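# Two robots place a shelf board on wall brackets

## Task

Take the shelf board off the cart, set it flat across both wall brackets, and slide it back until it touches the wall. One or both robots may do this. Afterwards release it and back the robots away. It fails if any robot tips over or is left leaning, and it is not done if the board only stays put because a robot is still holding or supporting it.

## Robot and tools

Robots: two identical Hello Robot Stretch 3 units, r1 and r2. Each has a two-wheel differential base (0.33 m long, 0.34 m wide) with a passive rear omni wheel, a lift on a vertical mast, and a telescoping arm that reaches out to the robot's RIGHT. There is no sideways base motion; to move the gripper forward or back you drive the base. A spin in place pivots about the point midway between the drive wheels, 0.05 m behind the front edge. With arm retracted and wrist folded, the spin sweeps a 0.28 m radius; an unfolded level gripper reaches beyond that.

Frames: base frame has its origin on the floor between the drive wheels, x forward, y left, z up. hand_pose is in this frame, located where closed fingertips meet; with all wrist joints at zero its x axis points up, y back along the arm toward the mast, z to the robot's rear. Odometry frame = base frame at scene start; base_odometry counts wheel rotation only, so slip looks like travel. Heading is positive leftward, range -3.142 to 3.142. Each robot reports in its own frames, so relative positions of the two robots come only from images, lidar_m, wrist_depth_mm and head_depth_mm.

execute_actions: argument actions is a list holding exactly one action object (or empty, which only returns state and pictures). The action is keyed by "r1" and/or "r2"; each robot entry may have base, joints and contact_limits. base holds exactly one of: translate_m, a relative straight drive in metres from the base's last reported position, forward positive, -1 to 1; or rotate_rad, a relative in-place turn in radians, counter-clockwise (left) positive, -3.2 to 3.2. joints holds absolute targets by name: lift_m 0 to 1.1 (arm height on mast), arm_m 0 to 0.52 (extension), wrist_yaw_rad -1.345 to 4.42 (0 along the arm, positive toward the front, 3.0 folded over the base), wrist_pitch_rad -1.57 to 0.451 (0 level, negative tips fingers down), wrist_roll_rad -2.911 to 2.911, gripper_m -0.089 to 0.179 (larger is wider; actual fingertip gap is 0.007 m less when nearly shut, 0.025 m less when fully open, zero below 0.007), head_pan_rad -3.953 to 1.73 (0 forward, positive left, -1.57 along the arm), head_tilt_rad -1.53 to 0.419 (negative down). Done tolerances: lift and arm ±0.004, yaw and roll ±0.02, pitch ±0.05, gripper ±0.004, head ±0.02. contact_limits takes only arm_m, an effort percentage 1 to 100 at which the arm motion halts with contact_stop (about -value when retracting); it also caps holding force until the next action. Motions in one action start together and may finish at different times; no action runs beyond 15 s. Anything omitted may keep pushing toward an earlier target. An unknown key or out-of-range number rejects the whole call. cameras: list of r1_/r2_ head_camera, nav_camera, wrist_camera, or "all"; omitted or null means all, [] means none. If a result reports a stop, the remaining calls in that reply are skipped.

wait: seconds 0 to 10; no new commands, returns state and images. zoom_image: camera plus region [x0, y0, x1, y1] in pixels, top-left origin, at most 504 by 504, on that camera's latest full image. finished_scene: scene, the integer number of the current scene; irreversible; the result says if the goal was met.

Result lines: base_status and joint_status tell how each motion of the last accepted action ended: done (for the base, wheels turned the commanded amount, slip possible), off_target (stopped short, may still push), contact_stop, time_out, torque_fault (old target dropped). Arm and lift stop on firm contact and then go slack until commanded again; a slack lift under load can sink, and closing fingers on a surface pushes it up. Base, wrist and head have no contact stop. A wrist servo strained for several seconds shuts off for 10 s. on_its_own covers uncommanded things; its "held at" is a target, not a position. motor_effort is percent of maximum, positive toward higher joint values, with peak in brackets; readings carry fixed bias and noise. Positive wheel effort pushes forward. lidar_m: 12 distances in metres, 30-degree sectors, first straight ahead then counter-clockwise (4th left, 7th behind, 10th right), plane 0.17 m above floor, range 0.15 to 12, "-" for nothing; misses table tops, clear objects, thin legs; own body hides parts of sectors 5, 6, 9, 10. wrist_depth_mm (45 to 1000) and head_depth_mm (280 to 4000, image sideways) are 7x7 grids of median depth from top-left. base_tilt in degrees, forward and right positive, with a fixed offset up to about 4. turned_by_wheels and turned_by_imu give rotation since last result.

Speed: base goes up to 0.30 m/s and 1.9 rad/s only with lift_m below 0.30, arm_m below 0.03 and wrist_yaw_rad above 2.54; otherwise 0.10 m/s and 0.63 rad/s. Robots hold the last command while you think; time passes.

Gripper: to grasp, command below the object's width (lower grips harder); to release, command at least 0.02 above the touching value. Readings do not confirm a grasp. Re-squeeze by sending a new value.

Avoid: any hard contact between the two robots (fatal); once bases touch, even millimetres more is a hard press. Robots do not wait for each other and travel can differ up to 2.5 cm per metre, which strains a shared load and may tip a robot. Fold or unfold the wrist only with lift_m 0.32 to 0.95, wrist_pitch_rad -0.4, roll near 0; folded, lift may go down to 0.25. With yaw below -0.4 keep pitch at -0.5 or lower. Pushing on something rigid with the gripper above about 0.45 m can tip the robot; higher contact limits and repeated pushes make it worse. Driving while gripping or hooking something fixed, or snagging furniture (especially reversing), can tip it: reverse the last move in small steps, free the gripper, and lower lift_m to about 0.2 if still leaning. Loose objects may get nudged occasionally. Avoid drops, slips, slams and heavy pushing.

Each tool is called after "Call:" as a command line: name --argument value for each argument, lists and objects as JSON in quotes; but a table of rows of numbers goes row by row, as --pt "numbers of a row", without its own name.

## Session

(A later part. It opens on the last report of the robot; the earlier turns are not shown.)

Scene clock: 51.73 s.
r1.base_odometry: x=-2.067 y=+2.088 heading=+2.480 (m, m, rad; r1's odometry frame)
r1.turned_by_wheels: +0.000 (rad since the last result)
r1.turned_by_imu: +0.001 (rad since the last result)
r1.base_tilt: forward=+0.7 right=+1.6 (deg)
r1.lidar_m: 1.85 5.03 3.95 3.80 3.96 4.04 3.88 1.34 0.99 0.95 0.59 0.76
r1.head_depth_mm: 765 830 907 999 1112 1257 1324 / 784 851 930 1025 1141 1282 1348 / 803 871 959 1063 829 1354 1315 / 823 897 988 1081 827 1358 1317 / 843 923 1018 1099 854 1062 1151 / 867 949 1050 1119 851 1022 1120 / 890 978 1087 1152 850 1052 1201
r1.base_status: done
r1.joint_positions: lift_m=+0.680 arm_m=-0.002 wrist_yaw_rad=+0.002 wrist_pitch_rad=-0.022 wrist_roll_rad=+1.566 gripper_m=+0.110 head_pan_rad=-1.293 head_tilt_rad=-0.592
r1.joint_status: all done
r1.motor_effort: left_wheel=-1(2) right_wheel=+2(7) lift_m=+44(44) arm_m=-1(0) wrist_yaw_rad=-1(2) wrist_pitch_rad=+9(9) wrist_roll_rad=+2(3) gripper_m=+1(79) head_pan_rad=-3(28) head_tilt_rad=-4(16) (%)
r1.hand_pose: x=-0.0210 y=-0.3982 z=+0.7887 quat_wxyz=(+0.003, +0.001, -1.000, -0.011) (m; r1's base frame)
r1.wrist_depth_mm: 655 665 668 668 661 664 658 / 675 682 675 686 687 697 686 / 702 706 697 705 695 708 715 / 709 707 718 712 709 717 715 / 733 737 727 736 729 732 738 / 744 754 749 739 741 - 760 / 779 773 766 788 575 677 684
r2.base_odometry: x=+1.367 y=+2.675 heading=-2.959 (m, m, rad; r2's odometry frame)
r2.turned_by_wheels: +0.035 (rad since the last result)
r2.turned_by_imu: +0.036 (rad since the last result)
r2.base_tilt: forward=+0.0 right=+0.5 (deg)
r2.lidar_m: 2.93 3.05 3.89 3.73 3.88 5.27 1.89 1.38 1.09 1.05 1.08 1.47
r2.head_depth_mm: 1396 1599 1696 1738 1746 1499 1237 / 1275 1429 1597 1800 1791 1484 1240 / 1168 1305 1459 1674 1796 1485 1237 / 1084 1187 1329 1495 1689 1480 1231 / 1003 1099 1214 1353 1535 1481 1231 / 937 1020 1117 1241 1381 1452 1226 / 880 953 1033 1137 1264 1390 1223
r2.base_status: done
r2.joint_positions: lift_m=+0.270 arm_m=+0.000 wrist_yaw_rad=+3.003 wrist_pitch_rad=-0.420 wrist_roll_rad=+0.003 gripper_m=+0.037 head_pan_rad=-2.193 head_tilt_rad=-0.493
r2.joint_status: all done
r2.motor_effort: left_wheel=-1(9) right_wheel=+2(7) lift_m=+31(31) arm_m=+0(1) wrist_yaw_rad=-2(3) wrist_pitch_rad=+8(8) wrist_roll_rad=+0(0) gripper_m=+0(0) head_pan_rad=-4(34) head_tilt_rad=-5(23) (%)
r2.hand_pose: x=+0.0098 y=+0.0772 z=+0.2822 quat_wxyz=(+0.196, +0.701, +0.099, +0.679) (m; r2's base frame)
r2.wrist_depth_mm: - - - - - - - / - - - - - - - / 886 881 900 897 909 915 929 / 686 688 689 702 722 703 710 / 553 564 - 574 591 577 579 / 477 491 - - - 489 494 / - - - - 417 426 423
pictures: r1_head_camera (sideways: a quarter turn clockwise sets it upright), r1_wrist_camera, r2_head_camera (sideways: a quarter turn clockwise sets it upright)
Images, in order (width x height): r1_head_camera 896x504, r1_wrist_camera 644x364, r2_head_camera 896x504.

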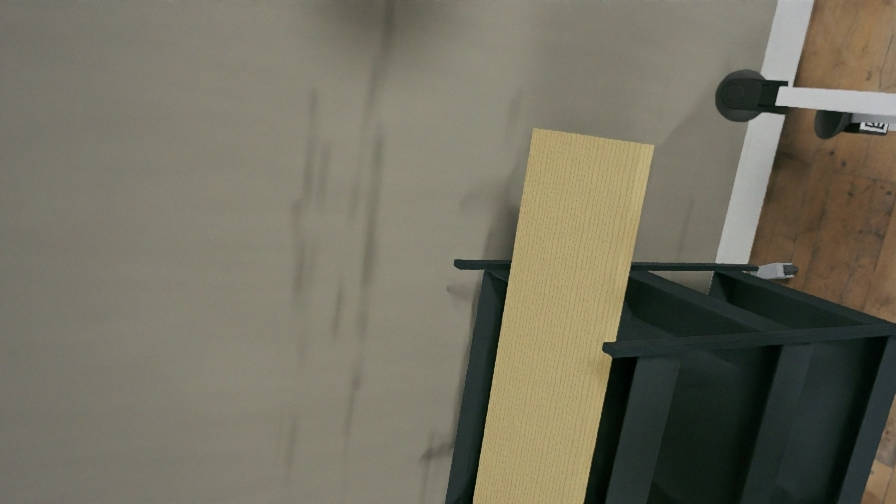

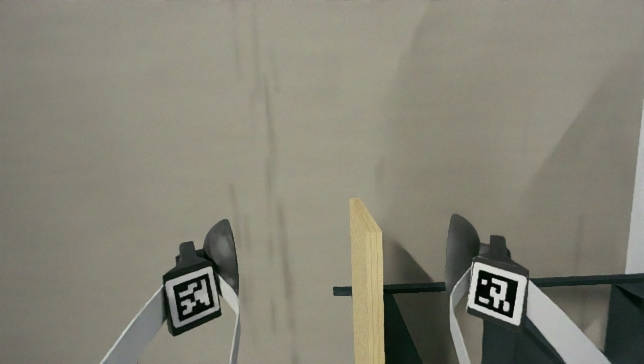

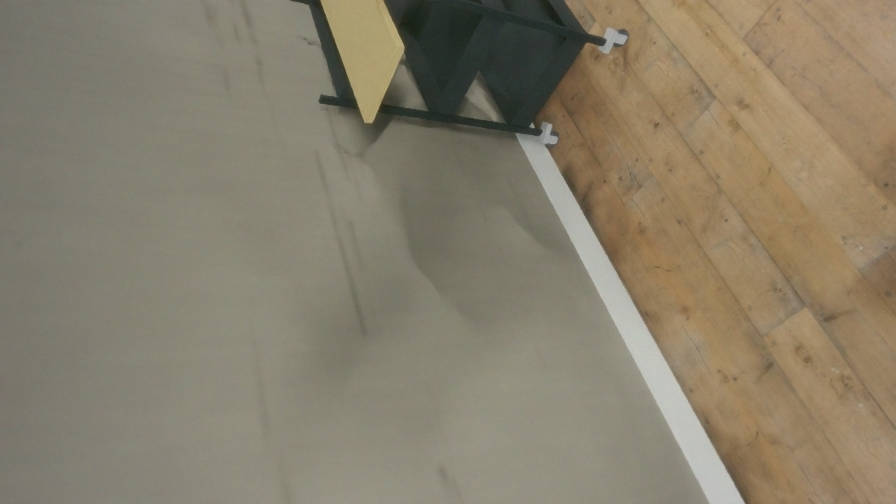

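Call:
execute_actions --actions '[{"r1": {"base": {"translate_m": 0.04}, "joints": {"lift_m": 0.625}}, "r2": {"base": {"translate_m": -0.75}}}]' --cameras '["r1_wrist_camera", "r2_head_camera"]'

Call:
execute_actions --actions '[{"r2": {"joints": {"lift_m": 0.6, "head_pan_rad": -1.9, "head_tilt_rad": -0.6}}}]' --cameras '["r2_head_camera"]'

Call:
execute_actions --actions '[{"r2": {"joints": {"wrist_yaw_rad": 0.0, "lift_m": 0.625}}}]' --cameras '["r2_head_camera", "r2_wrist_camera"]'

Scene clock: 56.57 s.
r1.base_odometry: x=-2.099 y=+2.113 heading=+2.480 (m, m, rad; r1's odometry frame)
r1.turned_by_wheels: +0.000 (rad since the last result)
r1.turned_by_imu: +0.000 (rad since the last result)
r1.base_tilt: forward=+0.8 right=+1.7 (deg)
r1.lidar_m: 1.07 4.96 3.98 3.81 3.97 4.14 3.90 1.34 0.99 0.86 0.57 0.76
r1.head_depth_mm: 763 826 904 1002 1113 1250 1324 / 783 850 931 1029 893 1300 1314 / 802 873 960 1061 827 1358 1318 / 823 898 991 1074 827 1334 1281 / 844 922 1015 1099 856 1000 1074 / 864 948 1047 1123 851 1024 1122 / 885 976 1084 1145 849 1050 1202
r1.base_status: done
r1.joint_positions: lift_m=+0.625 arm_m=-0.002 wrist_yaw_rad=+0.002 wrist_pitch_rad=-0.021 wrist_roll_rad=+1.566 gripper_m=+0.110 head_pan_rad=-1.293 head_tilt_rad=-0.593
r1.joint_status: all done
r1.motor_effort: left_wheel=-1(3) right_wheel=+2(7) lift_m=+36(42) arm_m=-1(1) wrist_yaw_rad=-1(1) wrist_pitch_rad=+9(9) wrist_roll_rad=+2(2) gripper_m=+1(0) head_pan_rad=-3(3) head_tilt_rad=-3(5) (%)
r1.hand_pose: x=-0.0210 y=-0.3983 z=+0.7342 quat_wxyz=(+0.003, +0.001, -1.000, -0.011) (m; r1's base frame)
r1.wrist_depth_mm: 654 660 666 669 667 679 672 / 669 686 684 676 686 682 679 / 691 689 692 695 702 699 701 / 715 723 715 715 716 713 719 / 737 726 728 742 734 733 736 / 762 750 769 654 761 - 659 / 772 762 769 514 768 630 674
r2.base_odometry: x=+2.104 y=+2.811 heading=-2.959 (m, m, rad; r2's odometry frame)
r2.turned_by_wheels: +0.000 (rad since the last result)
r2.turned_by_imu: -0.001 (rad since the last result)
r2.base_tilt: forward=+0.1 right=+0.4 (deg)
r2.lidar_m: 3.66 3.79 3.87 3.73 3.86 5.30 1.10 0.91 0.79 1.05 1.09 1.48
r2.head_depth_mm: 1418 1611 1830 2163 1874 1493 1239 / 1285 1445 1607 1221 1740 1484 1234 / 1177 1315 1450 1113 1391 1412 1236 / 1088 1204 1337 1057 1204 1364 1230 / 1013 1110 1218 1051 1345 1436 1230 / 947 1025 1123 1155 1386 1463 1228 / 887 955 1044 1141 1269 1390 1222
r2.base_status: done
r2.joint_positions: lift_m=+0.270 arm_m=+0.000 wrist_yaw_rad=+3.003 wrist_pitch_rad=-0.420 wrist_roll_rad=+0.003 gripper_m=+0.037 head_pan_rad=-2.193 head_tilt_rad=-0.494
r2.joint_status: not commanded
r2.motor_effort: left_wheel=-1(11) right_wheel=+2(5) lift_m=+32(32) arm_m=+0(0) wrist_yaw_rad=-2(2) wrist_pitch_rad=+8(8) wrist_roll_rad=+0(0) gripper_m=+0(0) head_pan_rad=-3(4) head_tilt_rad=-4(5) (%)
r2.hand_pose: x=+0.0098 y=+0.0772 z=+0.2822 quat_wxyz=(+0.196, +0.701, +0.099, +0.679) (m; r2's base frame)
r2.wrist_depth_mm: - - - - - - - / - - - - - - - / 909 883 890 914 927 922 920 / 698 685 703 693 709 708 716 / 564 561 - 572 596 584 577 / 478 497 - - - 483 482 / - - - - 418 424 419
pictures: r1_wrist_camera, r2_head_camera (sideways: a quarter turn clockwise sets it upright)
Images, in order (width x height): r1_wrist_camera 644x364, r2_head_camera 896x504.

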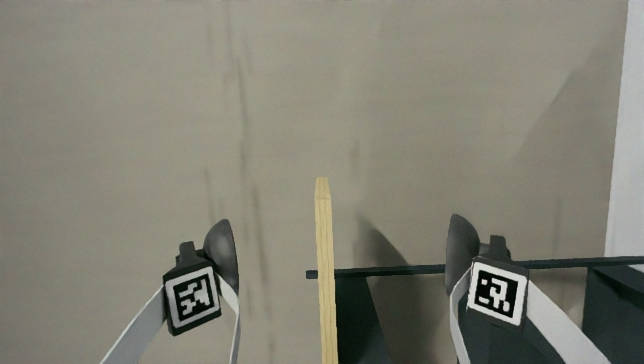

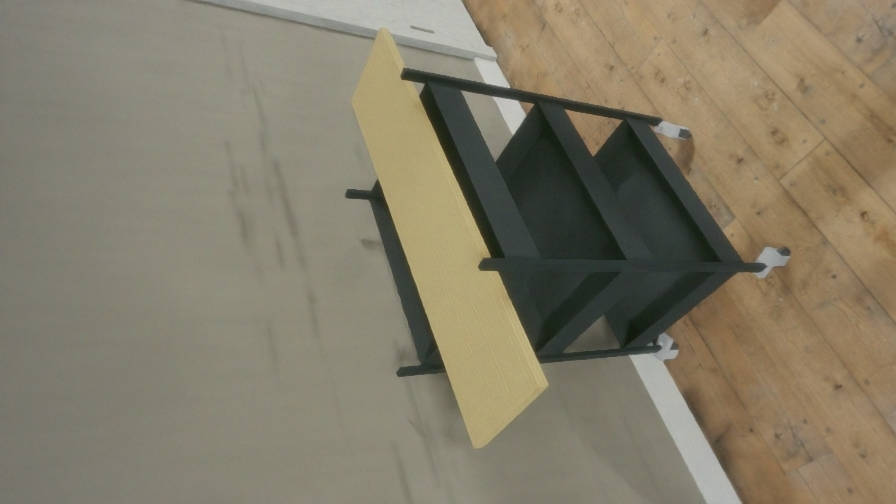

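Scene clock: 60.40 s.
r1.base_odometry: x=-2.099 y=+2.113 heading=+2.480 (m, m, rad; r1's odometry frame)
r1.turned_by_wheels: +0.000 (rad since the last result)
r1.turned_by_imu: +0.000 (rad since the last result)
r1.base_tilt: forward=+0.8 right=+1.7 (deg)
r1.lidar_m: 1.07 4.96 3.97 3.81 3.96 4.12 3.89 1.34 0.99 0.86 0.57 0.76
r1.head_depth_mm: 766 830 905 995 1110 1245 1322 / 783 851 929 1029 896 1298 1315 / 801 870 960 1064 829 1358 1317 / 822 897 986 1075 826 1335 1283 / 843 920 1015 1100 853 999 1077 / 864 949 1050 1122 850 1025 1123 / 888 978 1086 1141 849 1050 1206
r1.base_status: not commanded
r1.joint_positions: lift_m=+0.625 arm_m=-0.002 wrist_yaw_rad=+0.002 wrist_pitch_rad=-0.021 wrist_roll_rad=+1.566 gripper_m=+0.110 head_pan_rad=-1.293 head_tilt_rad=-0.593
r1.joint_status: not commanded
r1.motor_effort: left_wheel=-1(1) right_wheel=+2(2) lift_m=+36(35) arm_m=+0(1) wrist_yaw_rad=-1(1) wrist_pitch_rad=+9(9) wrist_roll_rad=+1(2) gripper_m=+1(0) head_pan_rad=-3(4) head_tilt_rad=-4(4) (%)
r1.hand_pose: x=-0.0210 y=-0.3983 z=+0.7342 quat_wxyz=(+0.003, +0.001, -1.000, -0.011) (m; r1's base frame)
r1.wrist_depth_mm: 664 657 658 661 663 668 664 / 679 682 676 674 686 684 681 / 704 691 699 698 702 704 702 / 719 718 712 719 708 724 716 / 732 734 732 744 733 733 734 / 735 761 751 645 759 - 664 / 766 783 790 507 782 626 672
r2.base_odometry: x=+2.104 y=+2.811 heading=-2.959 (m, m, rad; r2's odometry frame)
r2.turned_by_wheels: +0.000 (rad since the last result)
r2.turned_by_imu: +0.001 (rad since the last result)
r2.base_tilt: forward=+0.2 right=+0.6 (deg)
r2.lidar_m: 3.68 3.83 3.87 3.73 3.88 5.29 1.10 0.91 0.79 1.05 1.09 1.48
r2.head_depth_mm: 1045 1188 1290 1041 1327 1389 1181 / 999 1133 1242 990 1252 1346 1185 / 959 1076 1192 1028 1427 1326 1176 / 923 1030 1170 1028 1543 1379 1179 / 887 987 1113 1285 1504 1379 1176 / 853 949 1063 1217 1414 1375 1168 / 826 912 1019 1154 1342 1370 1161
r2.base_status: not commanded
r2.joint_positions: lift_m=+0.600 arm_m=+0.000 wrist_yaw_rad=+3.003 wrist_pitch_rad=-0.420 wrist_roll_rad=+0.003 gripper_m=+0.037 head_pan_rad=-1.907 head_tilt_rad=-0.592
r2.joint_status: all done
r2.motor_effort: left_wheel=-1(1) right_wheel=+2(2) lift_m=+37(41) arm_m=+0(0) wrist_yaw_rad=-2(2) wrist_pitch_rad=+8(8) wrist_roll_rad=+0(0) gripper_m=+0(0) head_pan_rad=+2(22) head_tilt_rad=-5(20) (%)
r2.hand_pose: x=+0.0098 y=+0.0772 z=+0.6121 quat_wxyz=(+0.196, +0.701, +0.099, +0.679) (m; r2's base frame)
r2.wrist_depth_mm: - - - - - - - / - - - - - - - / - - - - - - - / - - - - - - - / - - - - - - - / 860 889 - 879 - 903 903 / 759 765 763 772 794 773 777
pictures: r2_head_camera (sideways: a quarter turn clockwise sets it upright)
Images, in order (width x height): r2_head_camera 896x504.

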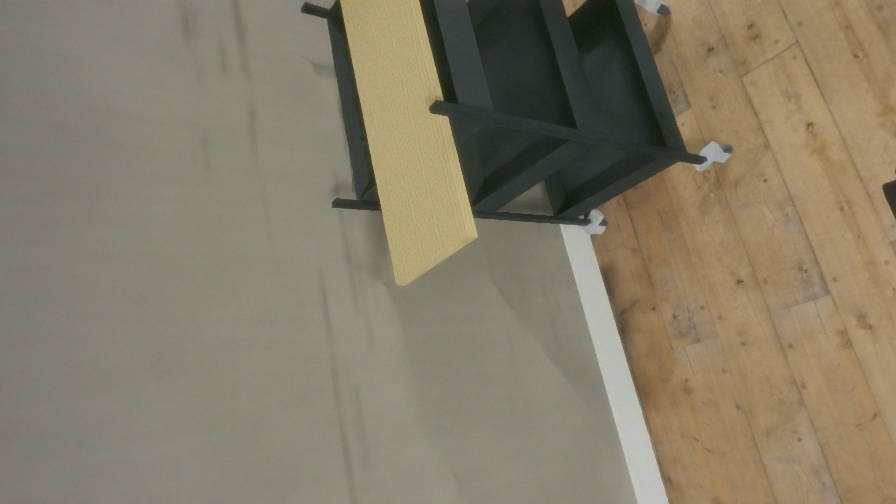

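Scene clock: 62.93 s.
r1.base_odometry: x=-2.099 y=+2.113 heading=+2.480 (m, m, rad; r1's odometry frame)
r1.turned_by_wheels: +0.000 (rad since the last result)
r1.turned_by_imu: +0.000 (rad since the last result)
r1.base_tilt: forward=+0.8 right=+1.8 (deg)
r1.lidar_m: 1.07 4.95 3.99 3.82 3.93 4.13 3.88 1.33 0.99 0.86 0.57 0.76
r1.head_depth_mm: 765 828 907 995 1113 1249 1318 / 784 852 930 1031 893 1299 1321 / 802 871 957 1065 828 1355 1317 / 821 895 989 1074 826 1338 1285 / 844 922 1018 1096 852 1002 1077 / 867 950 1047 1118 849 1028 1123 / 889 976 1084 1143 847 1051 1199
r1.base_status: not commanded
r1.joint_positions: lift_m=+0.625 arm_m=-0.002 wrist_yaw_rad=+0.002 wrist_pitch_rad=-0.021 wrist_roll_rad=+1.566 gripper_m=+0.110 head_pan_rad=-1.293 head_tilt_rad=-0.593
r1.joint_status: not commanded
r1.motor_effort: left_wheel=-1(1) right_wheel=+2(2) lift_m=+35(36) arm_m=-1(0) wrist_yaw_rad=-1(1) wrist_pitch_rad=+9(9) wrist_roll_rad=+1(2) gripper_m=+1(1) head_pan_rad=-3(3) head_tilt_rad=-4(3) (%)
r1.hand_pose: x=-0.0210 y=-0.3983 z=+0.7342 quat_wxyz=(+0.003, +0.001, -1.000, -0.011) (m; r1's base frame)
r1.wrist_depth_mm: 663 659 670 673 673 671 677 / 681 679 679 681 680 682 679 / 688 701 697 699 706 696 697 / 720 708 708 721 719 718 710 / 731 731 726 740 736 729 746 / 754 751 769 659 765 - 659 / 772 774 779 504 768 623 678
r2.base_odometry: x=+2.104 y=+2.811 heading=-2.959 (m, m, rad; r2's odometry frame)
r2.turned_by_wheels: +0.000 (rad since the last result)
r2.turned_by_imu: +0.001 (rad since the last result)
r2.base_tilt: forward=+0.3 right=+0.6 (deg)
r2.lidar_m: 3.68 3.82 3.89 3.73 3.85 5.28 1.10 0.91 0.79 1.05 1.09 1.48
r2.head_depth_mm: 1044 1186 1285 1041 1321 1396 1184 / 997 1130 1248 989 1250 1353 1183 / 959 1076 1196 1029 1426 1320 1179 / 921 1033 1169 1030 1541 1376 1180 / 889 990 1113 1276 1500 1378 1196 / 855 948 1064 1212 1416 1379 1174 / 822 911 1016 1157 1331 1372 1170
r2.base_status: not commanded
r2.joint_positions: lift_m=+0.625 arm_m=+0.000 wrist_yaw_rad=+0.004 wrist_pitch_rad=-0.420 wrist_roll_rad=+0.003 gripper_m=+0.037 head_pan_rad=-1.907 head_tilt_rad=-0.592
r2.joint_status: all done
r2.motor_effort: left_wheel=-1(1) right_wheel=+2(2) lift_m=+37(39) arm_m=+1(0) wrist_yaw_rad=-3(5) wrist_pitch_rad=+8(8) wrist_roll_rad=+0(0) gripper_m=+0(0) head_pan_rad=+2(3) head_tilt_rad=-6(5) (%)
r2.hand_pose: x=-0.0207 y=-0.3689 z=+0.6371 quat_wxyz=(+0.691, +0.149, -0.692, -0.147) (m; r2's base frame)
r2.wrist_depth_mm: 740 736 754 744 745 743 735 / 807 833 809 824 805 804 796 / 906 916 890 907 888 861 779 / - - - - 994 988 602 / - - - - - 937 909 / 906 937 897 917 - 920 741 / 777 776 804 784 792 809 764
pictures: r2_head_camera (sideways: a quarter turn clockwise sets it upright), r2_wrist_camera
Images, in order (width x height): r2_head_camera 896x504, r2_wrist_camera 644x364.

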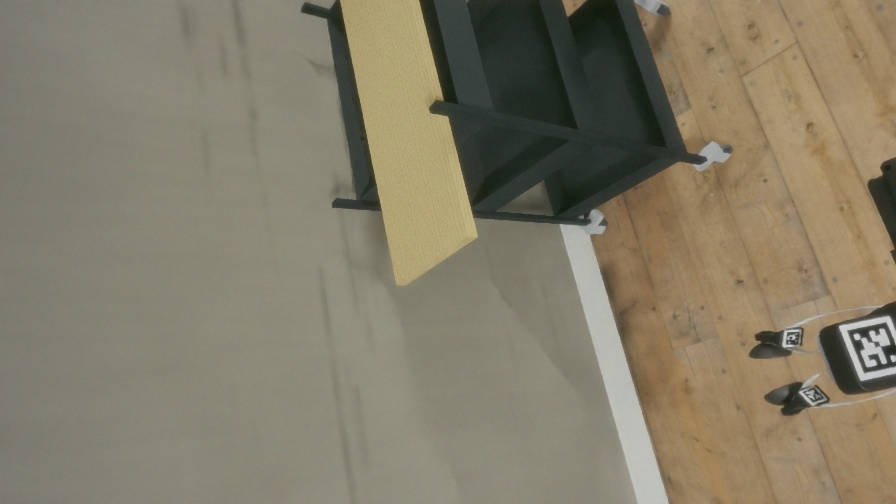

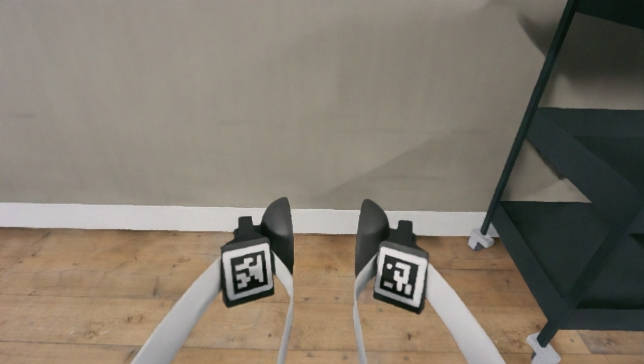

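Call:
execute_actions --actions '[{"r2": {"base": {"rotate_rad": 0.236}, "joints": {"wrist_pitch_rad": 0.0, "wrist_roll_rad": -1.57, "gripper_m": 0.11}}, "r1": {"joints": {"head_pan_rad": -1.45, "head_tilt_rad": -0.75, "lift_m": 0.632}}}]' --cameras '["r1_head_camera"]'

Call:
execute_actions --actions '[{"r2": {"base": {"translate_m": -0.483}}}]' --cameras '[]'

Call:
execute_actions --actions '[{"r2": {"base": {"rotate_rad": -0.236}, "joints": {"head_pan_rad": -1.7, "head_tilt_rad": -0.75}}}]' --cameras '["r2_head_camera", "r2_wrist_camera", "r1_nav_camera"]'

Scene clock: 65.27 s.
r1.base_odometry: x=-2.099 y=+2.113 heading=+2.480 (m, m, rad; r1's odometry frame)
r1.turned_by_wheels: +0.000 (rad since the last result)
r1.turned_by_imu: +0.000 (rad since the last result)
r1.base_tilt: forward=+0.8 right=+1.7 (deg)
r1.lidar_m: 1.04 4.98 3.97 3.80 3.95 4.12 3.89 1.33 0.99 0.86 0.57 0.76
r1.head_depth_mm: 784 871 986 1130 1326 1425 1226 / 794 881 996 1146 1350 1423 1244 / 799 897 1011 1118 1366 1417 1241 / 809 902 1024 870 1397 1415 1238 / 819 917 1038 870 1352 1349 1190 / 827 929 1054 867 857 1044 1187 / 836 936 1053 863 879 1122 1188
r1.base_status: not commanded
r1.joint_positions: lift_m=+0.632 arm_m=-0.002 wrist_yaw_rad=+0.002 wrist_pitch_rad=-0.021 wrist_roll_rad=+1.566 gripper_m=+0.110 head_pan_rad=-1.443 head_tilt_rad=-0.740
r1.joint_status: all done
r1.motor_effort: left_wheel=-1(1) right_wheel=+2(2) lift_m=+45(47) arm_m=-1(1) wrist_yaw_rad=-1(1) wrist_pitch_rad=+9(9) wrist_roll_rad=+2(1) gripper_m=+1(1) head_pan_rad=-4(19) head_tilt_rad=-5(20) (%)
r1.hand_pose: x=-0.0210 y=-0.3983 z=+0.7409 quat_wxyz=(+0.003, +0.001, -1.000, -0.011) (m; r1's base frame)
r1.wrist_depth_mm: 663 670 662 667 667 667 675 / 684 675 680 686 678 688 681 / 692 700 688 700 699 700 695 / 711 714 709 731 729 718 716 / 738 718 731 731 733 731 723 / 751 754 749 742 757 - 668 / 770 770 776 765 772 627 670
r2.base_odometry: x=+2.104 y=+2.811 heading=-2.723 (m, m, rad; r2's odometry frame)
r2.turned_by_wheels: +0.236 (rad since the last result)
r2.turned_by_imu: +0.238 (rad since the last result)
r2.base_tilt: forward=+0.2 right=+0.5 (deg)
r2.lidar_m: 3.68 4.20 3.74 3.73 4.25 1.18 1.10 0.79 0.93 1.05 1.19 1.99
r2.head_depth_mm: 899 1014 1135 958 1216 1293 1183 / 890 995 1135 989 1470 1388 1185 / 877 981 1117 1294 1530 1386 1178 / 862 965 1093 1264 1498 1380 1178 / 855 954 1077 1240 1462 1376 1224 / 841 938 1061 1217 1426 1380 1170 / 827 922 1040 1191 1400 1370 1165
r2.base_status: done
r2.joint_positions: lift_m=+0.625 arm_m=+0.000 wrist_yaw_rad=+0.003 wrist_pitch_rad=-0.025 wrist_roll_rad=-1.568 gripper_m=+0.110 head_pan_rad=-1.907 head_tilt_rad=-0.592
r2.joint_status: all done
r2.motor_effort: left_wheel=-1(7) right_wheel=+2(4) lift_m=+37(37) arm_m=-1(1) wrist_yaw_rad=-2(4) wrist_pitch_rad=+10(11) wrist_roll_rad=-1(1) gripper_m=+1(80) head_pan_rad=+2(2) head_tilt_rad=-5(5) (%)
r2.hand_pose: x=-0.0205 y=-0.4003 z=+0.7332 quat_wxyz=(+1.000, +0.013, -0.001, +0.001) (m; r2's base frame)
r2.wrist_depth_mm: 862 866 856 856 849 833 818 / 850 860 847 837 845 815 826 / 851 861 844 841 845 825 818 / 840 862 842 843 836 803 810 / 835 852 843 832 824 816 803 / 833 - 827 822 813 816 790 / 834 832 832 825 813 805 801
pictures: r1_head_camera (sideways: a quarter turn clockwise sets it upright)
Images, in order (width x height): r1_head_camera 896x504.

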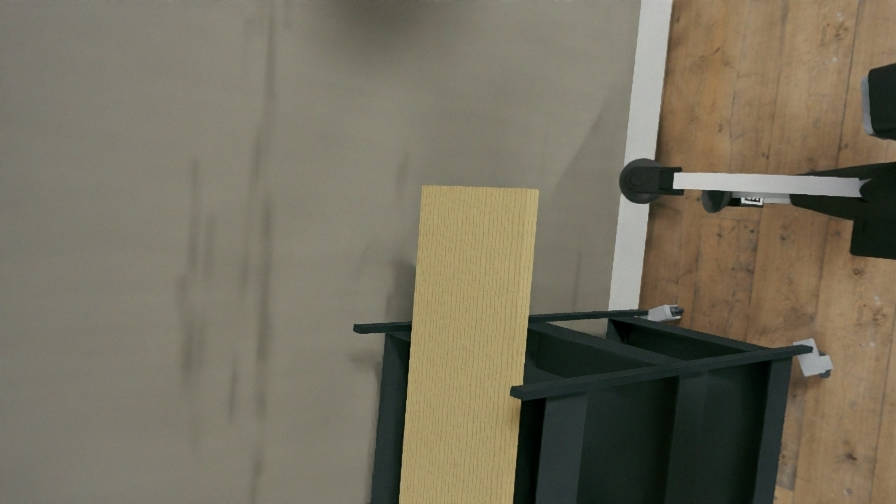

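Scene clock: 71.23 s.
r1.base_odometry: x=-2.099 y=+2.113 heading=+2.480 (m, m, rad; r1's odometry frame)
r1.turned_by_wheels: +0.000 (rad since the last result)
r1.turned_by_imu: +0.000 (rad since the last result)
r1.base_tilt: forward=+0.7 right=+1.8 (deg)
r1.lidar_m: 0.56 4.99 3.97 3.81 3.96 4.12 3.90 1.34 0.99 0.86 0.57 0.76
r1.head_depth_mm: 785 872 984 1129 1325 1426 1224 / 791 884 998 1149 1347 1416 1248 / 800 894 1013 1114 1366 1417 1246 / 808 902 1026 870 1402 1413 1235 / 819 916 1037 869 1348 1349 1190 / 826 924 1052 867 857 1041 1187 / 834 940 1058 863 878 1121 1186
r1.base_status: not commanded
r1.joint_positions: lift_m=+0.632 arm_m=-0.002 wrist_yaw_rad=+0.002 wrist_pitch_rad=-0.021 wrist_roll_rad=+1.566 gripper_m=+0.110 head_pan_rad=-1.443 head_tilt_rad=-0.740
r1.joint_status: not commanded
r1.motor_effort: left_wheel=-1(1) right_wheel=+2(2) lift_m=+44(45) arm_m=-1(1) wrist_yaw_rad=-1(1) wrist_pitch_rad=+9(9) wrist_roll_rad=+2(2) gripper_m=+0(1) head_pan_rad=-4(3) head_tilt_rad=-6(4) (%)
r1.hand_pose: x=-0.0210 y=-0.3983 z=+0.7409 quat_wxyz=(+0.003, +0.001, -1.000, -0.011) (m; r1's base frame)
r1.wrist_depth_mm: 667 676 663 658 662 671 676 / 677 679 677 693 684 675 684 / 697 698 694 705 695 685 692 / 699 713 717 713 725 716 731 / 732 730 736 734 743 726 740 / 755 755 749 740 755 - 665 / 775 774 771 755 781 630 667
r2.base_odometry: x=+2.546 y=+3.008 heading=-2.723 (m, m, rad; r2's odometry frame)
r2.turned_by_wheels: +0.000 (rad since the last result)
r2.turned_by_imu: +0.001 (rad since the last result)
r2.base_tilt: forward=+0.1 right=+0.6 (deg)
r2.lidar_m: 4.14 4.55 3.83 3.84 4.38 0.63 0.62 0.62 0.53 0.52 1.07 1.78
r2.head_depth_mm: 804 903 1033 918 809 1035 1158 / 792 891 1014 915 789 1046 1159 / 783 874 995 910 786 1039 1148 / 771 864 977 994 764 1011 1128 / 760 850 961 984 779 1308 1199 / 750 836 941 1021 1276 1370 1165 / 740 824 930 1035 1207 1365 1168
r2.base_status: done
r2.joint_positions: lift_m=+0.625 arm_m=+0.000 wrist_yaw_rad=+0.003 wrist_pitch_rad=-0.025 wrist_roll_rad=-1.568 gripper_m=+0.110 head_pan_rad=-1.907 head_tilt_rad=-0.592
r2.joint_status: not commanded
r2.motor_effort: left_wheel=-1(6) right_wheel=+2(2) lift_m=+38(37) arm_m=-1(0) wrist_yaw_rad=-3(2) wrist_pitch_rad=+10(10) wrist_roll_rad=-1(1) gripper_m=+0(0) head_pan_rad=+2(2) head_tilt_rad=-5(5) (%)
r2.hand_pose: x=-0.0205 y=-0.4003 z=+0.7333 quat_wxyz=(+1.000, +0.013, -0.001, +0.001) (m; r2's base frame)
r2.wrist_depth_mm: 752 743 726 732 739 710 710 / 741 744 738 740 715 707 717 / 734 739 727 726 715 716 702 / 756 736 728 725 714 713 700 / 725 724 722 711 707 702 694 / 370 - 717 405 719 707 695 / 397 600 711 295 706 707 702
pictures: none
No camera images: the call's "cameras" was empty. Leave "cameras" out to get every camera's image.

Scene clock: 72.60 s.
r1.base_odometry: x=-2.099 y=+2.113 heading=+2.480 (m, m, rad; r1's odometry frame)
r1.turned_by_wheels: +0.000 (rad since the last result)
r1.turned_by_imu: +0.000 (rad since the last result)
r1.base_tilt: forward=+0.7 right=+1.7 (deg)
r1.lidar_m: 0.59 4.99 3.97 3.81 3.95 4.13 3.90 1.34 0.99 0.86 0.57 0.76
r1.head_depth_mm: 781 872 985 1128 1327 1423 1220 / 793 884 996 1147 1348 1412 1243 / 801 894 1009 1113 1369 1420 1244 / 809 902 1024 871 1405 1411 1247 / 818 916 1034 868 1348 1345 1194 / 829 928 1053 865 856 1042 1186 / 838 939 1058 861 880 1123 1182
r1.base_status: not commanded
r1.joint_positions: lift_m=+0.632 arm_m=-0.002 wrist_yaw_rad=+0.002 wrist_pitch_rad=-0.021 wrist_roll_rad=+1.566 gripper_m=+0.110 head_pan_rad=-1.443 head_tilt_rad=-0.740
r1.joint_status: not commanded
r1.motor_effort: left_wheel=-1(1) right_wheel=+2(2) lift_m=+45(45) arm_m=+0(1) wrist_yaw_rad=-1(1) wrist_pitch_rad=+9(9) wrist_roll_rad=+2(2) gripper_m=+1(1) head_pan_rad=-3(3) head_tilt_rad=-5(4) (%)
r1.hand_pose: x=-0.0210 y=-0.3983 z=+0.7409 quat_wxyz=(+0.003, +0.001, -1.000, -0.011) (m; r1's base frame)
r1.wrist_depth_mm: 655 665 675 668 660 675 667 / 683 675 675 678 674 679 679 / 702 692 700 703 706 699 697 / 711 713 718 714 710 727 707 / 723 739 721 728 744 737 734 / 751 754 755 757 748 - 661 / 755 766 771 769 783 634 673
r2.base_odometry: x=+2.546 y=+3.008 heading=-2.959 (m, m, rad; r2's odometry frame)
r2.turned_by_wheels: -0.236 (rad since the last result)
r2.turned_by_imu: -0.237 (rad since the last result)
r2.base_tilt: forward=+0.1 right=+0.6 (deg)
r2.lidar_m: 3.53 4.33 3.99 3.84 3.96 4.80 0.62 1.35 0.55 0.52 0.97 1.32
r2.head_depth_mm: 841 971 1060 820 1403 1288 1127 / 824 950 1016 812 1094 1233 1166 / 807 932 1012 795 1087 1234 - / 797 912 998 778 1059 1217 - / 781 895 990 775 1414 1265 1094 / 768 879 999 795 1423 1270 1109 / 754 860 982 789 1410 1269 1108
r2.base_status: done
r2.joint_positions: lift_m=+0.625 arm_m=+0.000 wrist_yaw_rad=+0.002 wrist_pitch_rad=-0.024 wrist_roll_rad=-1.568 gripper_m=+0.110 head_pan_rad=-1.707 head_tilt_rad=-0.740
r2.joint_status: all done
r2.motor_effort: left_wheel=+2(7) right_wheel=+0(3) lift_m=+37(38) arm_m=+0(0) wrist_yaw_rad=-3(2) wrist_pitch_rad=+9(10) wrist_roll_rad=-1(1) gripper_m=+1(1) head_pan_rad=+3(19) head_tilt_rad=-6(26) (%)
r2.hand_pose: x=-0.0206 y=-0.4003 z=+0.7333 quat_wxyz=(+1.000, +0.013, -0.001, +0.001) (m; r2's base frame)
r2.wrist_depth_mm: 665 674 655 646 644 657 637 / 692 691 690 673 671 669 666 / 711 718 701 689 690 680 681 / 394 513 512 294 703 720 698 / 414 549 737 303 739 732 731 / 417 - 770 313 769 748 738 / 333 628 704 327 799 770 762
pictures: r1_nav_camera (sideways: a quarter turn counterclockwise sets it upright), r2_head_camera (sideways: a quarter turn clockwise sets it upright), r2_wrist_camera
Images, in order (width x height): r1_nav_camera 672x504, r2_head_camera 896x504, r2_wrist_camera 644x364.

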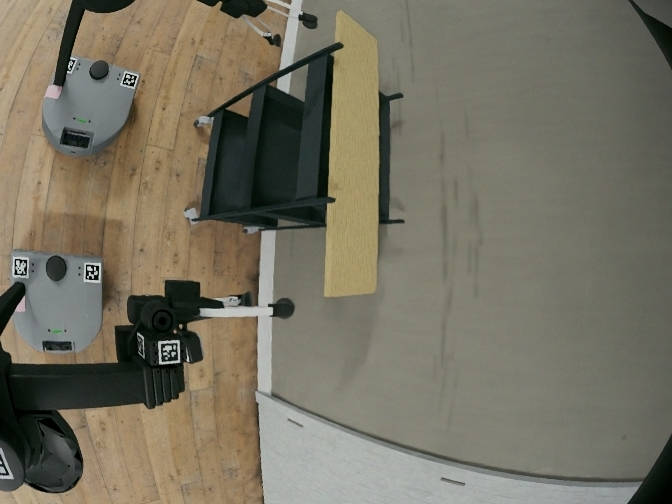

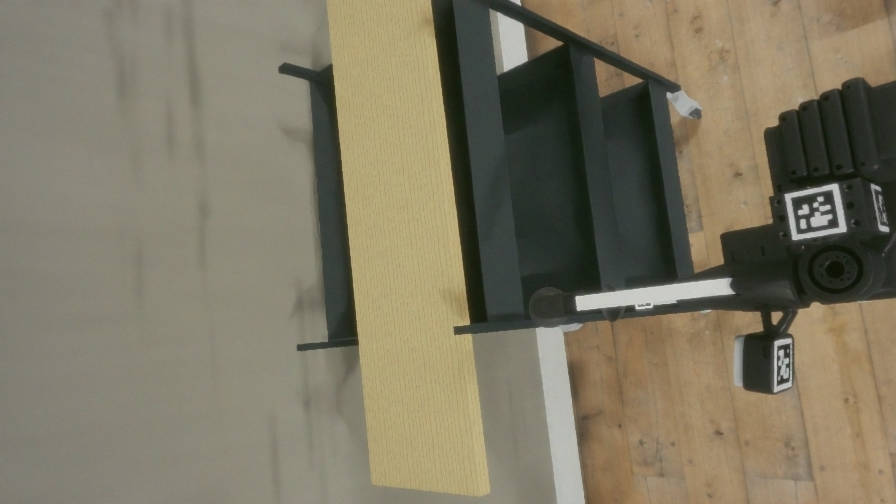

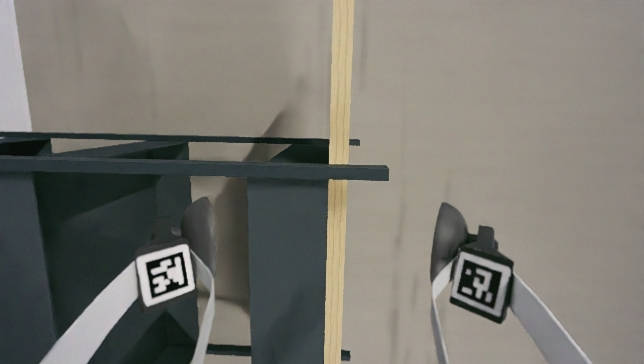

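Call:
execute_actions --actions '[{"r1": {"base": {"translate_m": 0.06}}, "r2": {"base": {"translate_m": 0.175}, "joints": {"head_pan_rad": -1.57, "head_tilt_rad": -0.75}}}]' --cameras '["r1_head_camera", "r1_wrist_camera", "r2_head_camera", "r2_wrist_camera"]'

Scene clock: 76.70 s.
r1.base_odometry: x=-2.146 y=+2.150 heading=+2.480 (m, m, rad; r1's odometry frame)
r1.turned_by_wheels: +0.000 (rad since the last result)
r1.turned_by_imu: +0.000 (rad since the last result)
r1.base_tilt: forward=+0.7 right=+1.7 (deg)
r1.lidar_m: 0.70 4.91 3.96 3.79 3.96 4.18 3.90 1.34 0.99 0.62 0.55 0.76
r1.head_depth_mm: 785 873 984 1133 1329 1427 1226 / 790 883 1000 1140 1346 1422 1249 / 799 893 1012 875 1366 1415 1242 / 808 902 1023 870 1401 1412 1240 / 817 918 1037 868 1068 1182 1171 / 828 926 1052 864 859 1044 1192 / 837 940 1055 861 880 1122 1189
r1.base_status: done
r1.joint_positions: lift_m=+0.632 arm_m=-0.002 wrist_yaw_rad=+0.002 wrist_pitch_rad=-0.021 wrist_roll_rad=+1.566 gripper_m=+0.110 head_pan_rad=-1.443 head_tilt_rad=-0.741
r1.joint_status: not commanded
r1.motor_effort: left_wheel=-1(3) right_wheel=+2(7) lift_m=+45(44) arm_m=-1(1) wrist_yaw_rad=-1(1) wrist_pitch_rad=+9(9) wrist_roll_rad=+2(2) gripper_m=+0(1) head_pan_rad=-4(4) head_tilt_rad=-5(5) (%)
r1.hand_pose: x=-0.0210 y=-0.3983 z=+0.7409 quat_wxyz=(+0.003, +0.001, -1.000, -0.011) (m; r1's base frame)
r1.wrist_depth_mm: 664 663 670 664 663 669 669 / 669 685 678 672 686 677 685 / 689 689 696 690 694 702 692 / 718 716 700 707 716 718 721 / 738 724 738 727 726 729 720 / 758 744 759 743 751 - 670 / 777 774 769 766 368 328 348
r2.base_odometry: x=+2.374 y=+2.976 heading=-2.959 (m, m, rad; r2's odometry frame)
r2.turned_by_wheels: +0.000 (rad since the last result)
r2.turned_by_imu: +0.001 (rad since the last result)
r2.base_tilt: forward=+0.2 right=+0.5 (deg)
r2.lidar_m: 3.50 4.13 4.00 3.84 3.98 5.01 0.74 0.75 0.55 0.73 0.98 1.32
r2.head_depth_mm: 792 910 992 789 1071 1235 1129 / 789 907 993 765 1042 1232 - / 785 900 1008 805 1348 1233 - / 782 897 1025 802 1456 1302 - / 780 891 1047 1262 1452 1302 1105 / 773 886 1039 1255 1447 1273 1109 / 772 880 1036 1247 1442 1270 1109
r2.base_status: done
r2.joint_positions: lift_m=+0.625 arm_m=+0.000 wrist_yaw_rad=+0.002 wrist_pitch_rad=-0.024 wrist_roll_rad=-1.568 gripper_m=+0.110 head_pan_rad=-1.577 head_tilt_rad=-0.740
r2.joint_status: all done
r2.motor_effort: left_wheel=+2(8) right_wheel=+0(3) lift_m=+37(38) arm_m=+0(0) wrist_yaw_rad=-1(2) wrist_pitch_rad=+10(9) wrist_roll_rad=-1(1) gripper_m=+0(0) head_pan_rad=+2(13) head_tilt_rad=-7(6) (%)
r2.hand_pose: x=-0.0206 y=-0.4003 z=+0.7333 quat_wxyz=(+1.000, +0.013, -0.001, +0.001) (m; r2's base frame)
r2.wrist_depth_mm: 683 673 673 650 630 648 635 / 703 687 682 681 661 655 665 / 710 717 717 693 696 689 667 / 743 742 717 740 707 704 707 / 671 764 746 735 750 724 721 / 678 - 776 481 770 748 749 / 348 550 350 347 783 774 789
pictures: r1_head_camera (sideways: a quarter turn clockwise sets it upright), r1_wrist_camera, r2_head_camera (sideways: a quarter turn clockwise sets it upright), r2_wrist_camera
Images, in order (width x height): r1_head_camera 896x504, r1_wrist_camera 644x364, r2_head_camera 896x504, r2_wrist_camera 644x364.

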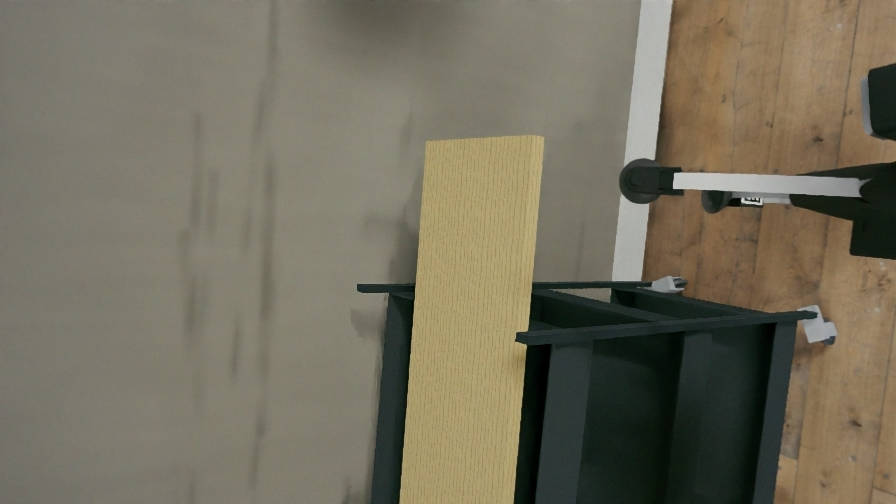

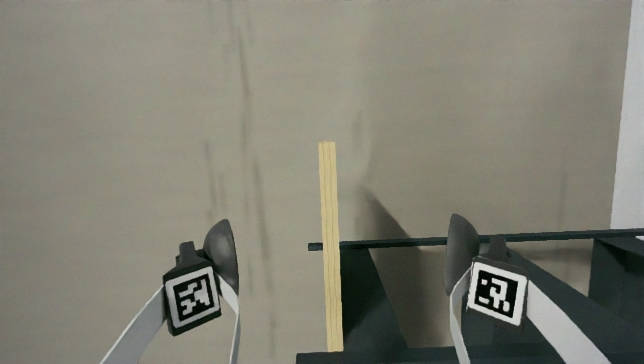

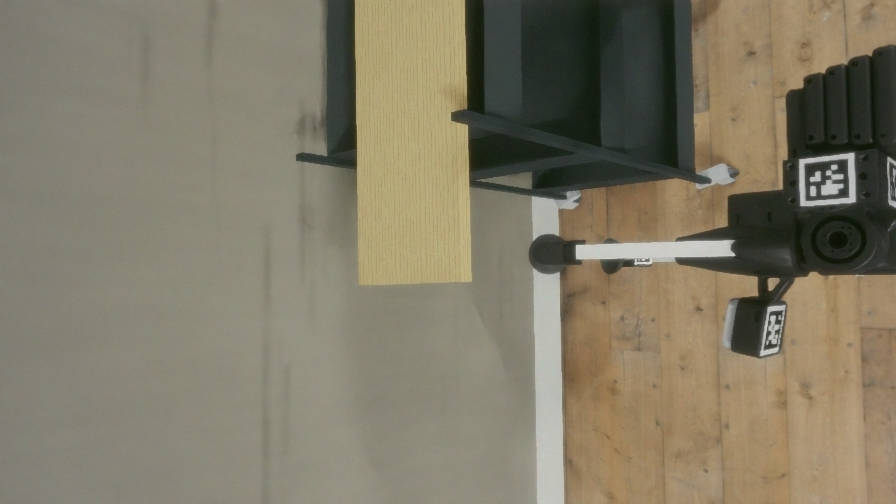

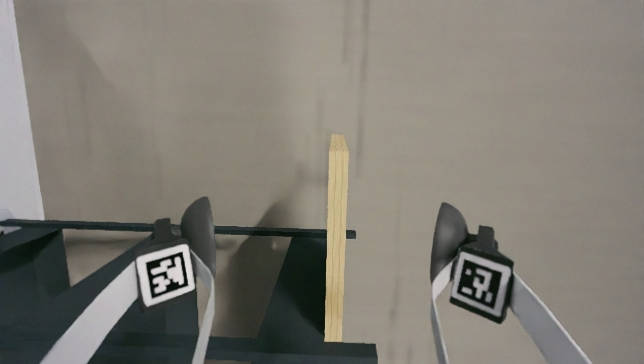

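Call:
execute_actions --actions '[{"r1": {"joints": {"lift_m": 0.647, "arm_m": 0.11}}, "r2": {"base": {"translate_m": -0.012}, "joints": {"lift_m": 0.638, "arm_m": 0.11}}}]' --cameras '["r1_head_camera", "r1_wrist_camera", "r2_head_camera", "r2_wrist_camera"]'

Scene clock: 79.20 s.
r1.base_odometry: x=-2.146 y=+2.150 heading=+2.480 (m, m, rad; r1's odometry frame)
r1.turned_by_wheels: +0.000 (rad since the last result)
r1.turned_by_imu: +0.000 (rad since the last result)
r1.base_tilt: forward=+0.7 right=+1.7 (deg)
r1.lidar_m: 0.69 4.91 3.96 3.80 3.97 4.19 3.89 1.33 0.99 0.62 0.55 0.76
r1.head_depth_mm: 784 872 987 1131 1329 1429 - / 792 882 996 1144 1348 1462 - / 801 894 1009 873 1382 1488 - / 809 904 1024 871 1401 1424 1212 / 817 916 1039 867 1072 1182 1180 / 826 927 1055 865 859 1041 1186 / 835 939 1053 861 881 1122 1182
r1.base_status: not commanded
r1.joint_positions: lift_m=+0.647 arm_m=+0.110 wrist_yaw_rad=+0.001 wrist_pitch_rad=-0.020 wrist_roll_rad=+1.566 gripper_m=+0.110 head_pan_rad=-1.443 head_tilt_rad=-0.741
r1.joint_status: all done
r1.motor_effort: left_wheel=-1(1) right_wheel=+2(2) lift_m=+45(46) arm_m=+5(3) wrist_yaw_rad=+0(1) wrist_pitch_rad=+9(9) wrist_roll_rad=+2(1) gripper_m=+1(1) head_pan_rad=-3(3) head_tilt_rad=-6(4) (%)
r1.hand_pose: x=-0.0211 y=-0.5104 z=+0.7560 quat_wxyz=(+0.003, +0.001, -1.000, -0.011) (m; r1's base frame)
r1.wrist_depth_mm: 556 554 561 554 561 556 556 / 571 572 571 572 572 569 578 / 584 585 589 594 598 591 592 / 598 596 602 594 612 608 603 / 616 615 607 604 622 618 618 / 626 628 637 629 587 - 634 / 648 650 646 642 407 564 369
r2.base_odometry: x=+2.385 y=+2.978 heading=-2.959 (m, m, rad; r2's odometry frame)
r2.turned_by_wheels: +0.000 (rad since the last result)
r2.turned_by_imu: +0.001 (rad since the last result)
r2.base_tilt: forward=+0.0 right=+0.5 (deg)
r2.lidar_m: 3.54 4.16 3.99 3.84 3.97 5.00 0.73 0.75 0.55 0.69 0.97 1.32
r2.head_depth_mm: 793 908 996 789 1069 1233 1123 / 789 902 990 766 1039 1231 - / 785 899 1007 807 1316 - 1125 / 782 897 1025 802 1468 1228 1114 / 777 891 1043 1260 1459 1269 1115 / 775 889 1038 1247 1449 1268 1111 / 771 884 1032 1246 1439 1261 1110
r2.base_status: done
r2.joint_positions: lift_m=+0.638 arm_m=+0.110 wrist_yaw_rad=+0.002 wrist_pitch_rad=-0.024 wrist_roll_rad=-1.568 gripper_m=+0.110 head_pan_rad=-1.577 head_tilt_rad=-0.740
r2.joint_status: all done
r2.motor_effort: left_wheel=+3(4) right_wheel=+0(4) lift_m=+38(41) arm_m=+3(1) wrist_yaw_rad=-1(2) wrist_pitch_rad=+9(10) wrist_roll_rad=-1(1) gripper_m=+0(0) head_pan_rad=+3(2) head_tilt_rad=-6(6) (%)
r2.hand_pose: x=-0.0206 y=-0.5103 z=+0.7466 quat_wxyz=(+1.000, +0.012, -0.001, +0.001) (m; r2's base frame)
r2.wrist_depth_mm: 565 558 555 553 542 537 530 / 587 572 573 571 559 564 553 / 595 599 600 575 574 573 563 / 621 614 616 602 599 601 585 / 640 633 619 619 618 608 601 / 461 - 648 463 638 628 622 / 389 583 674 347 666 659 638
pictures: r1_head_camera (sideways: a quarter turn clockwise sets it upright), r1_wrist_camera, r2_head_camera (sideways: a quarter turn clockwise sets it upright), r2_wrist_camera
Images, in order (width x height): r1_head_camera 896x504, r1_wrist_camera 644x364, r2_head_camera 896x504, r2_wrist_camera 644x364.

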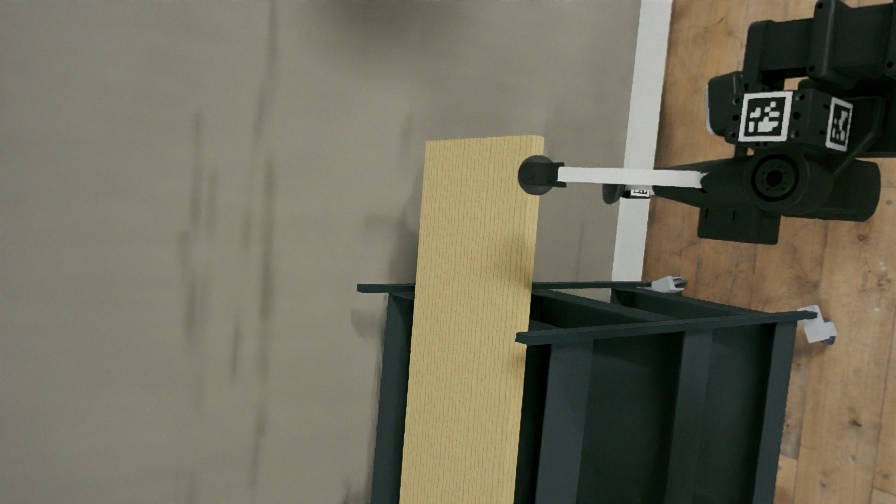

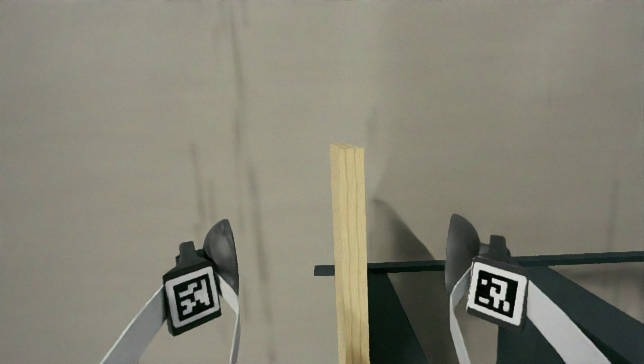

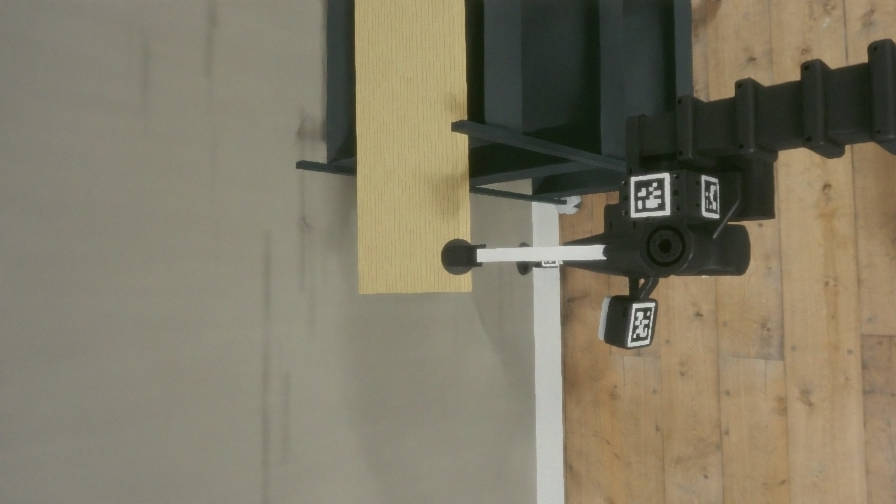

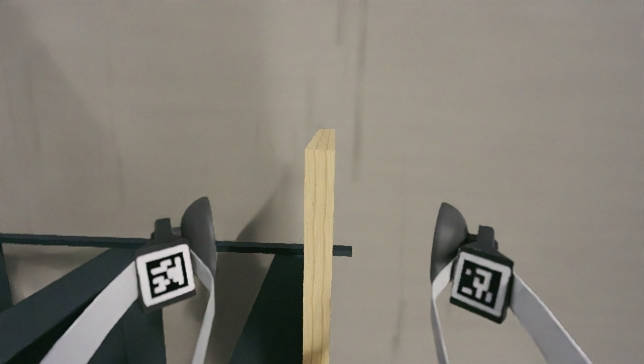

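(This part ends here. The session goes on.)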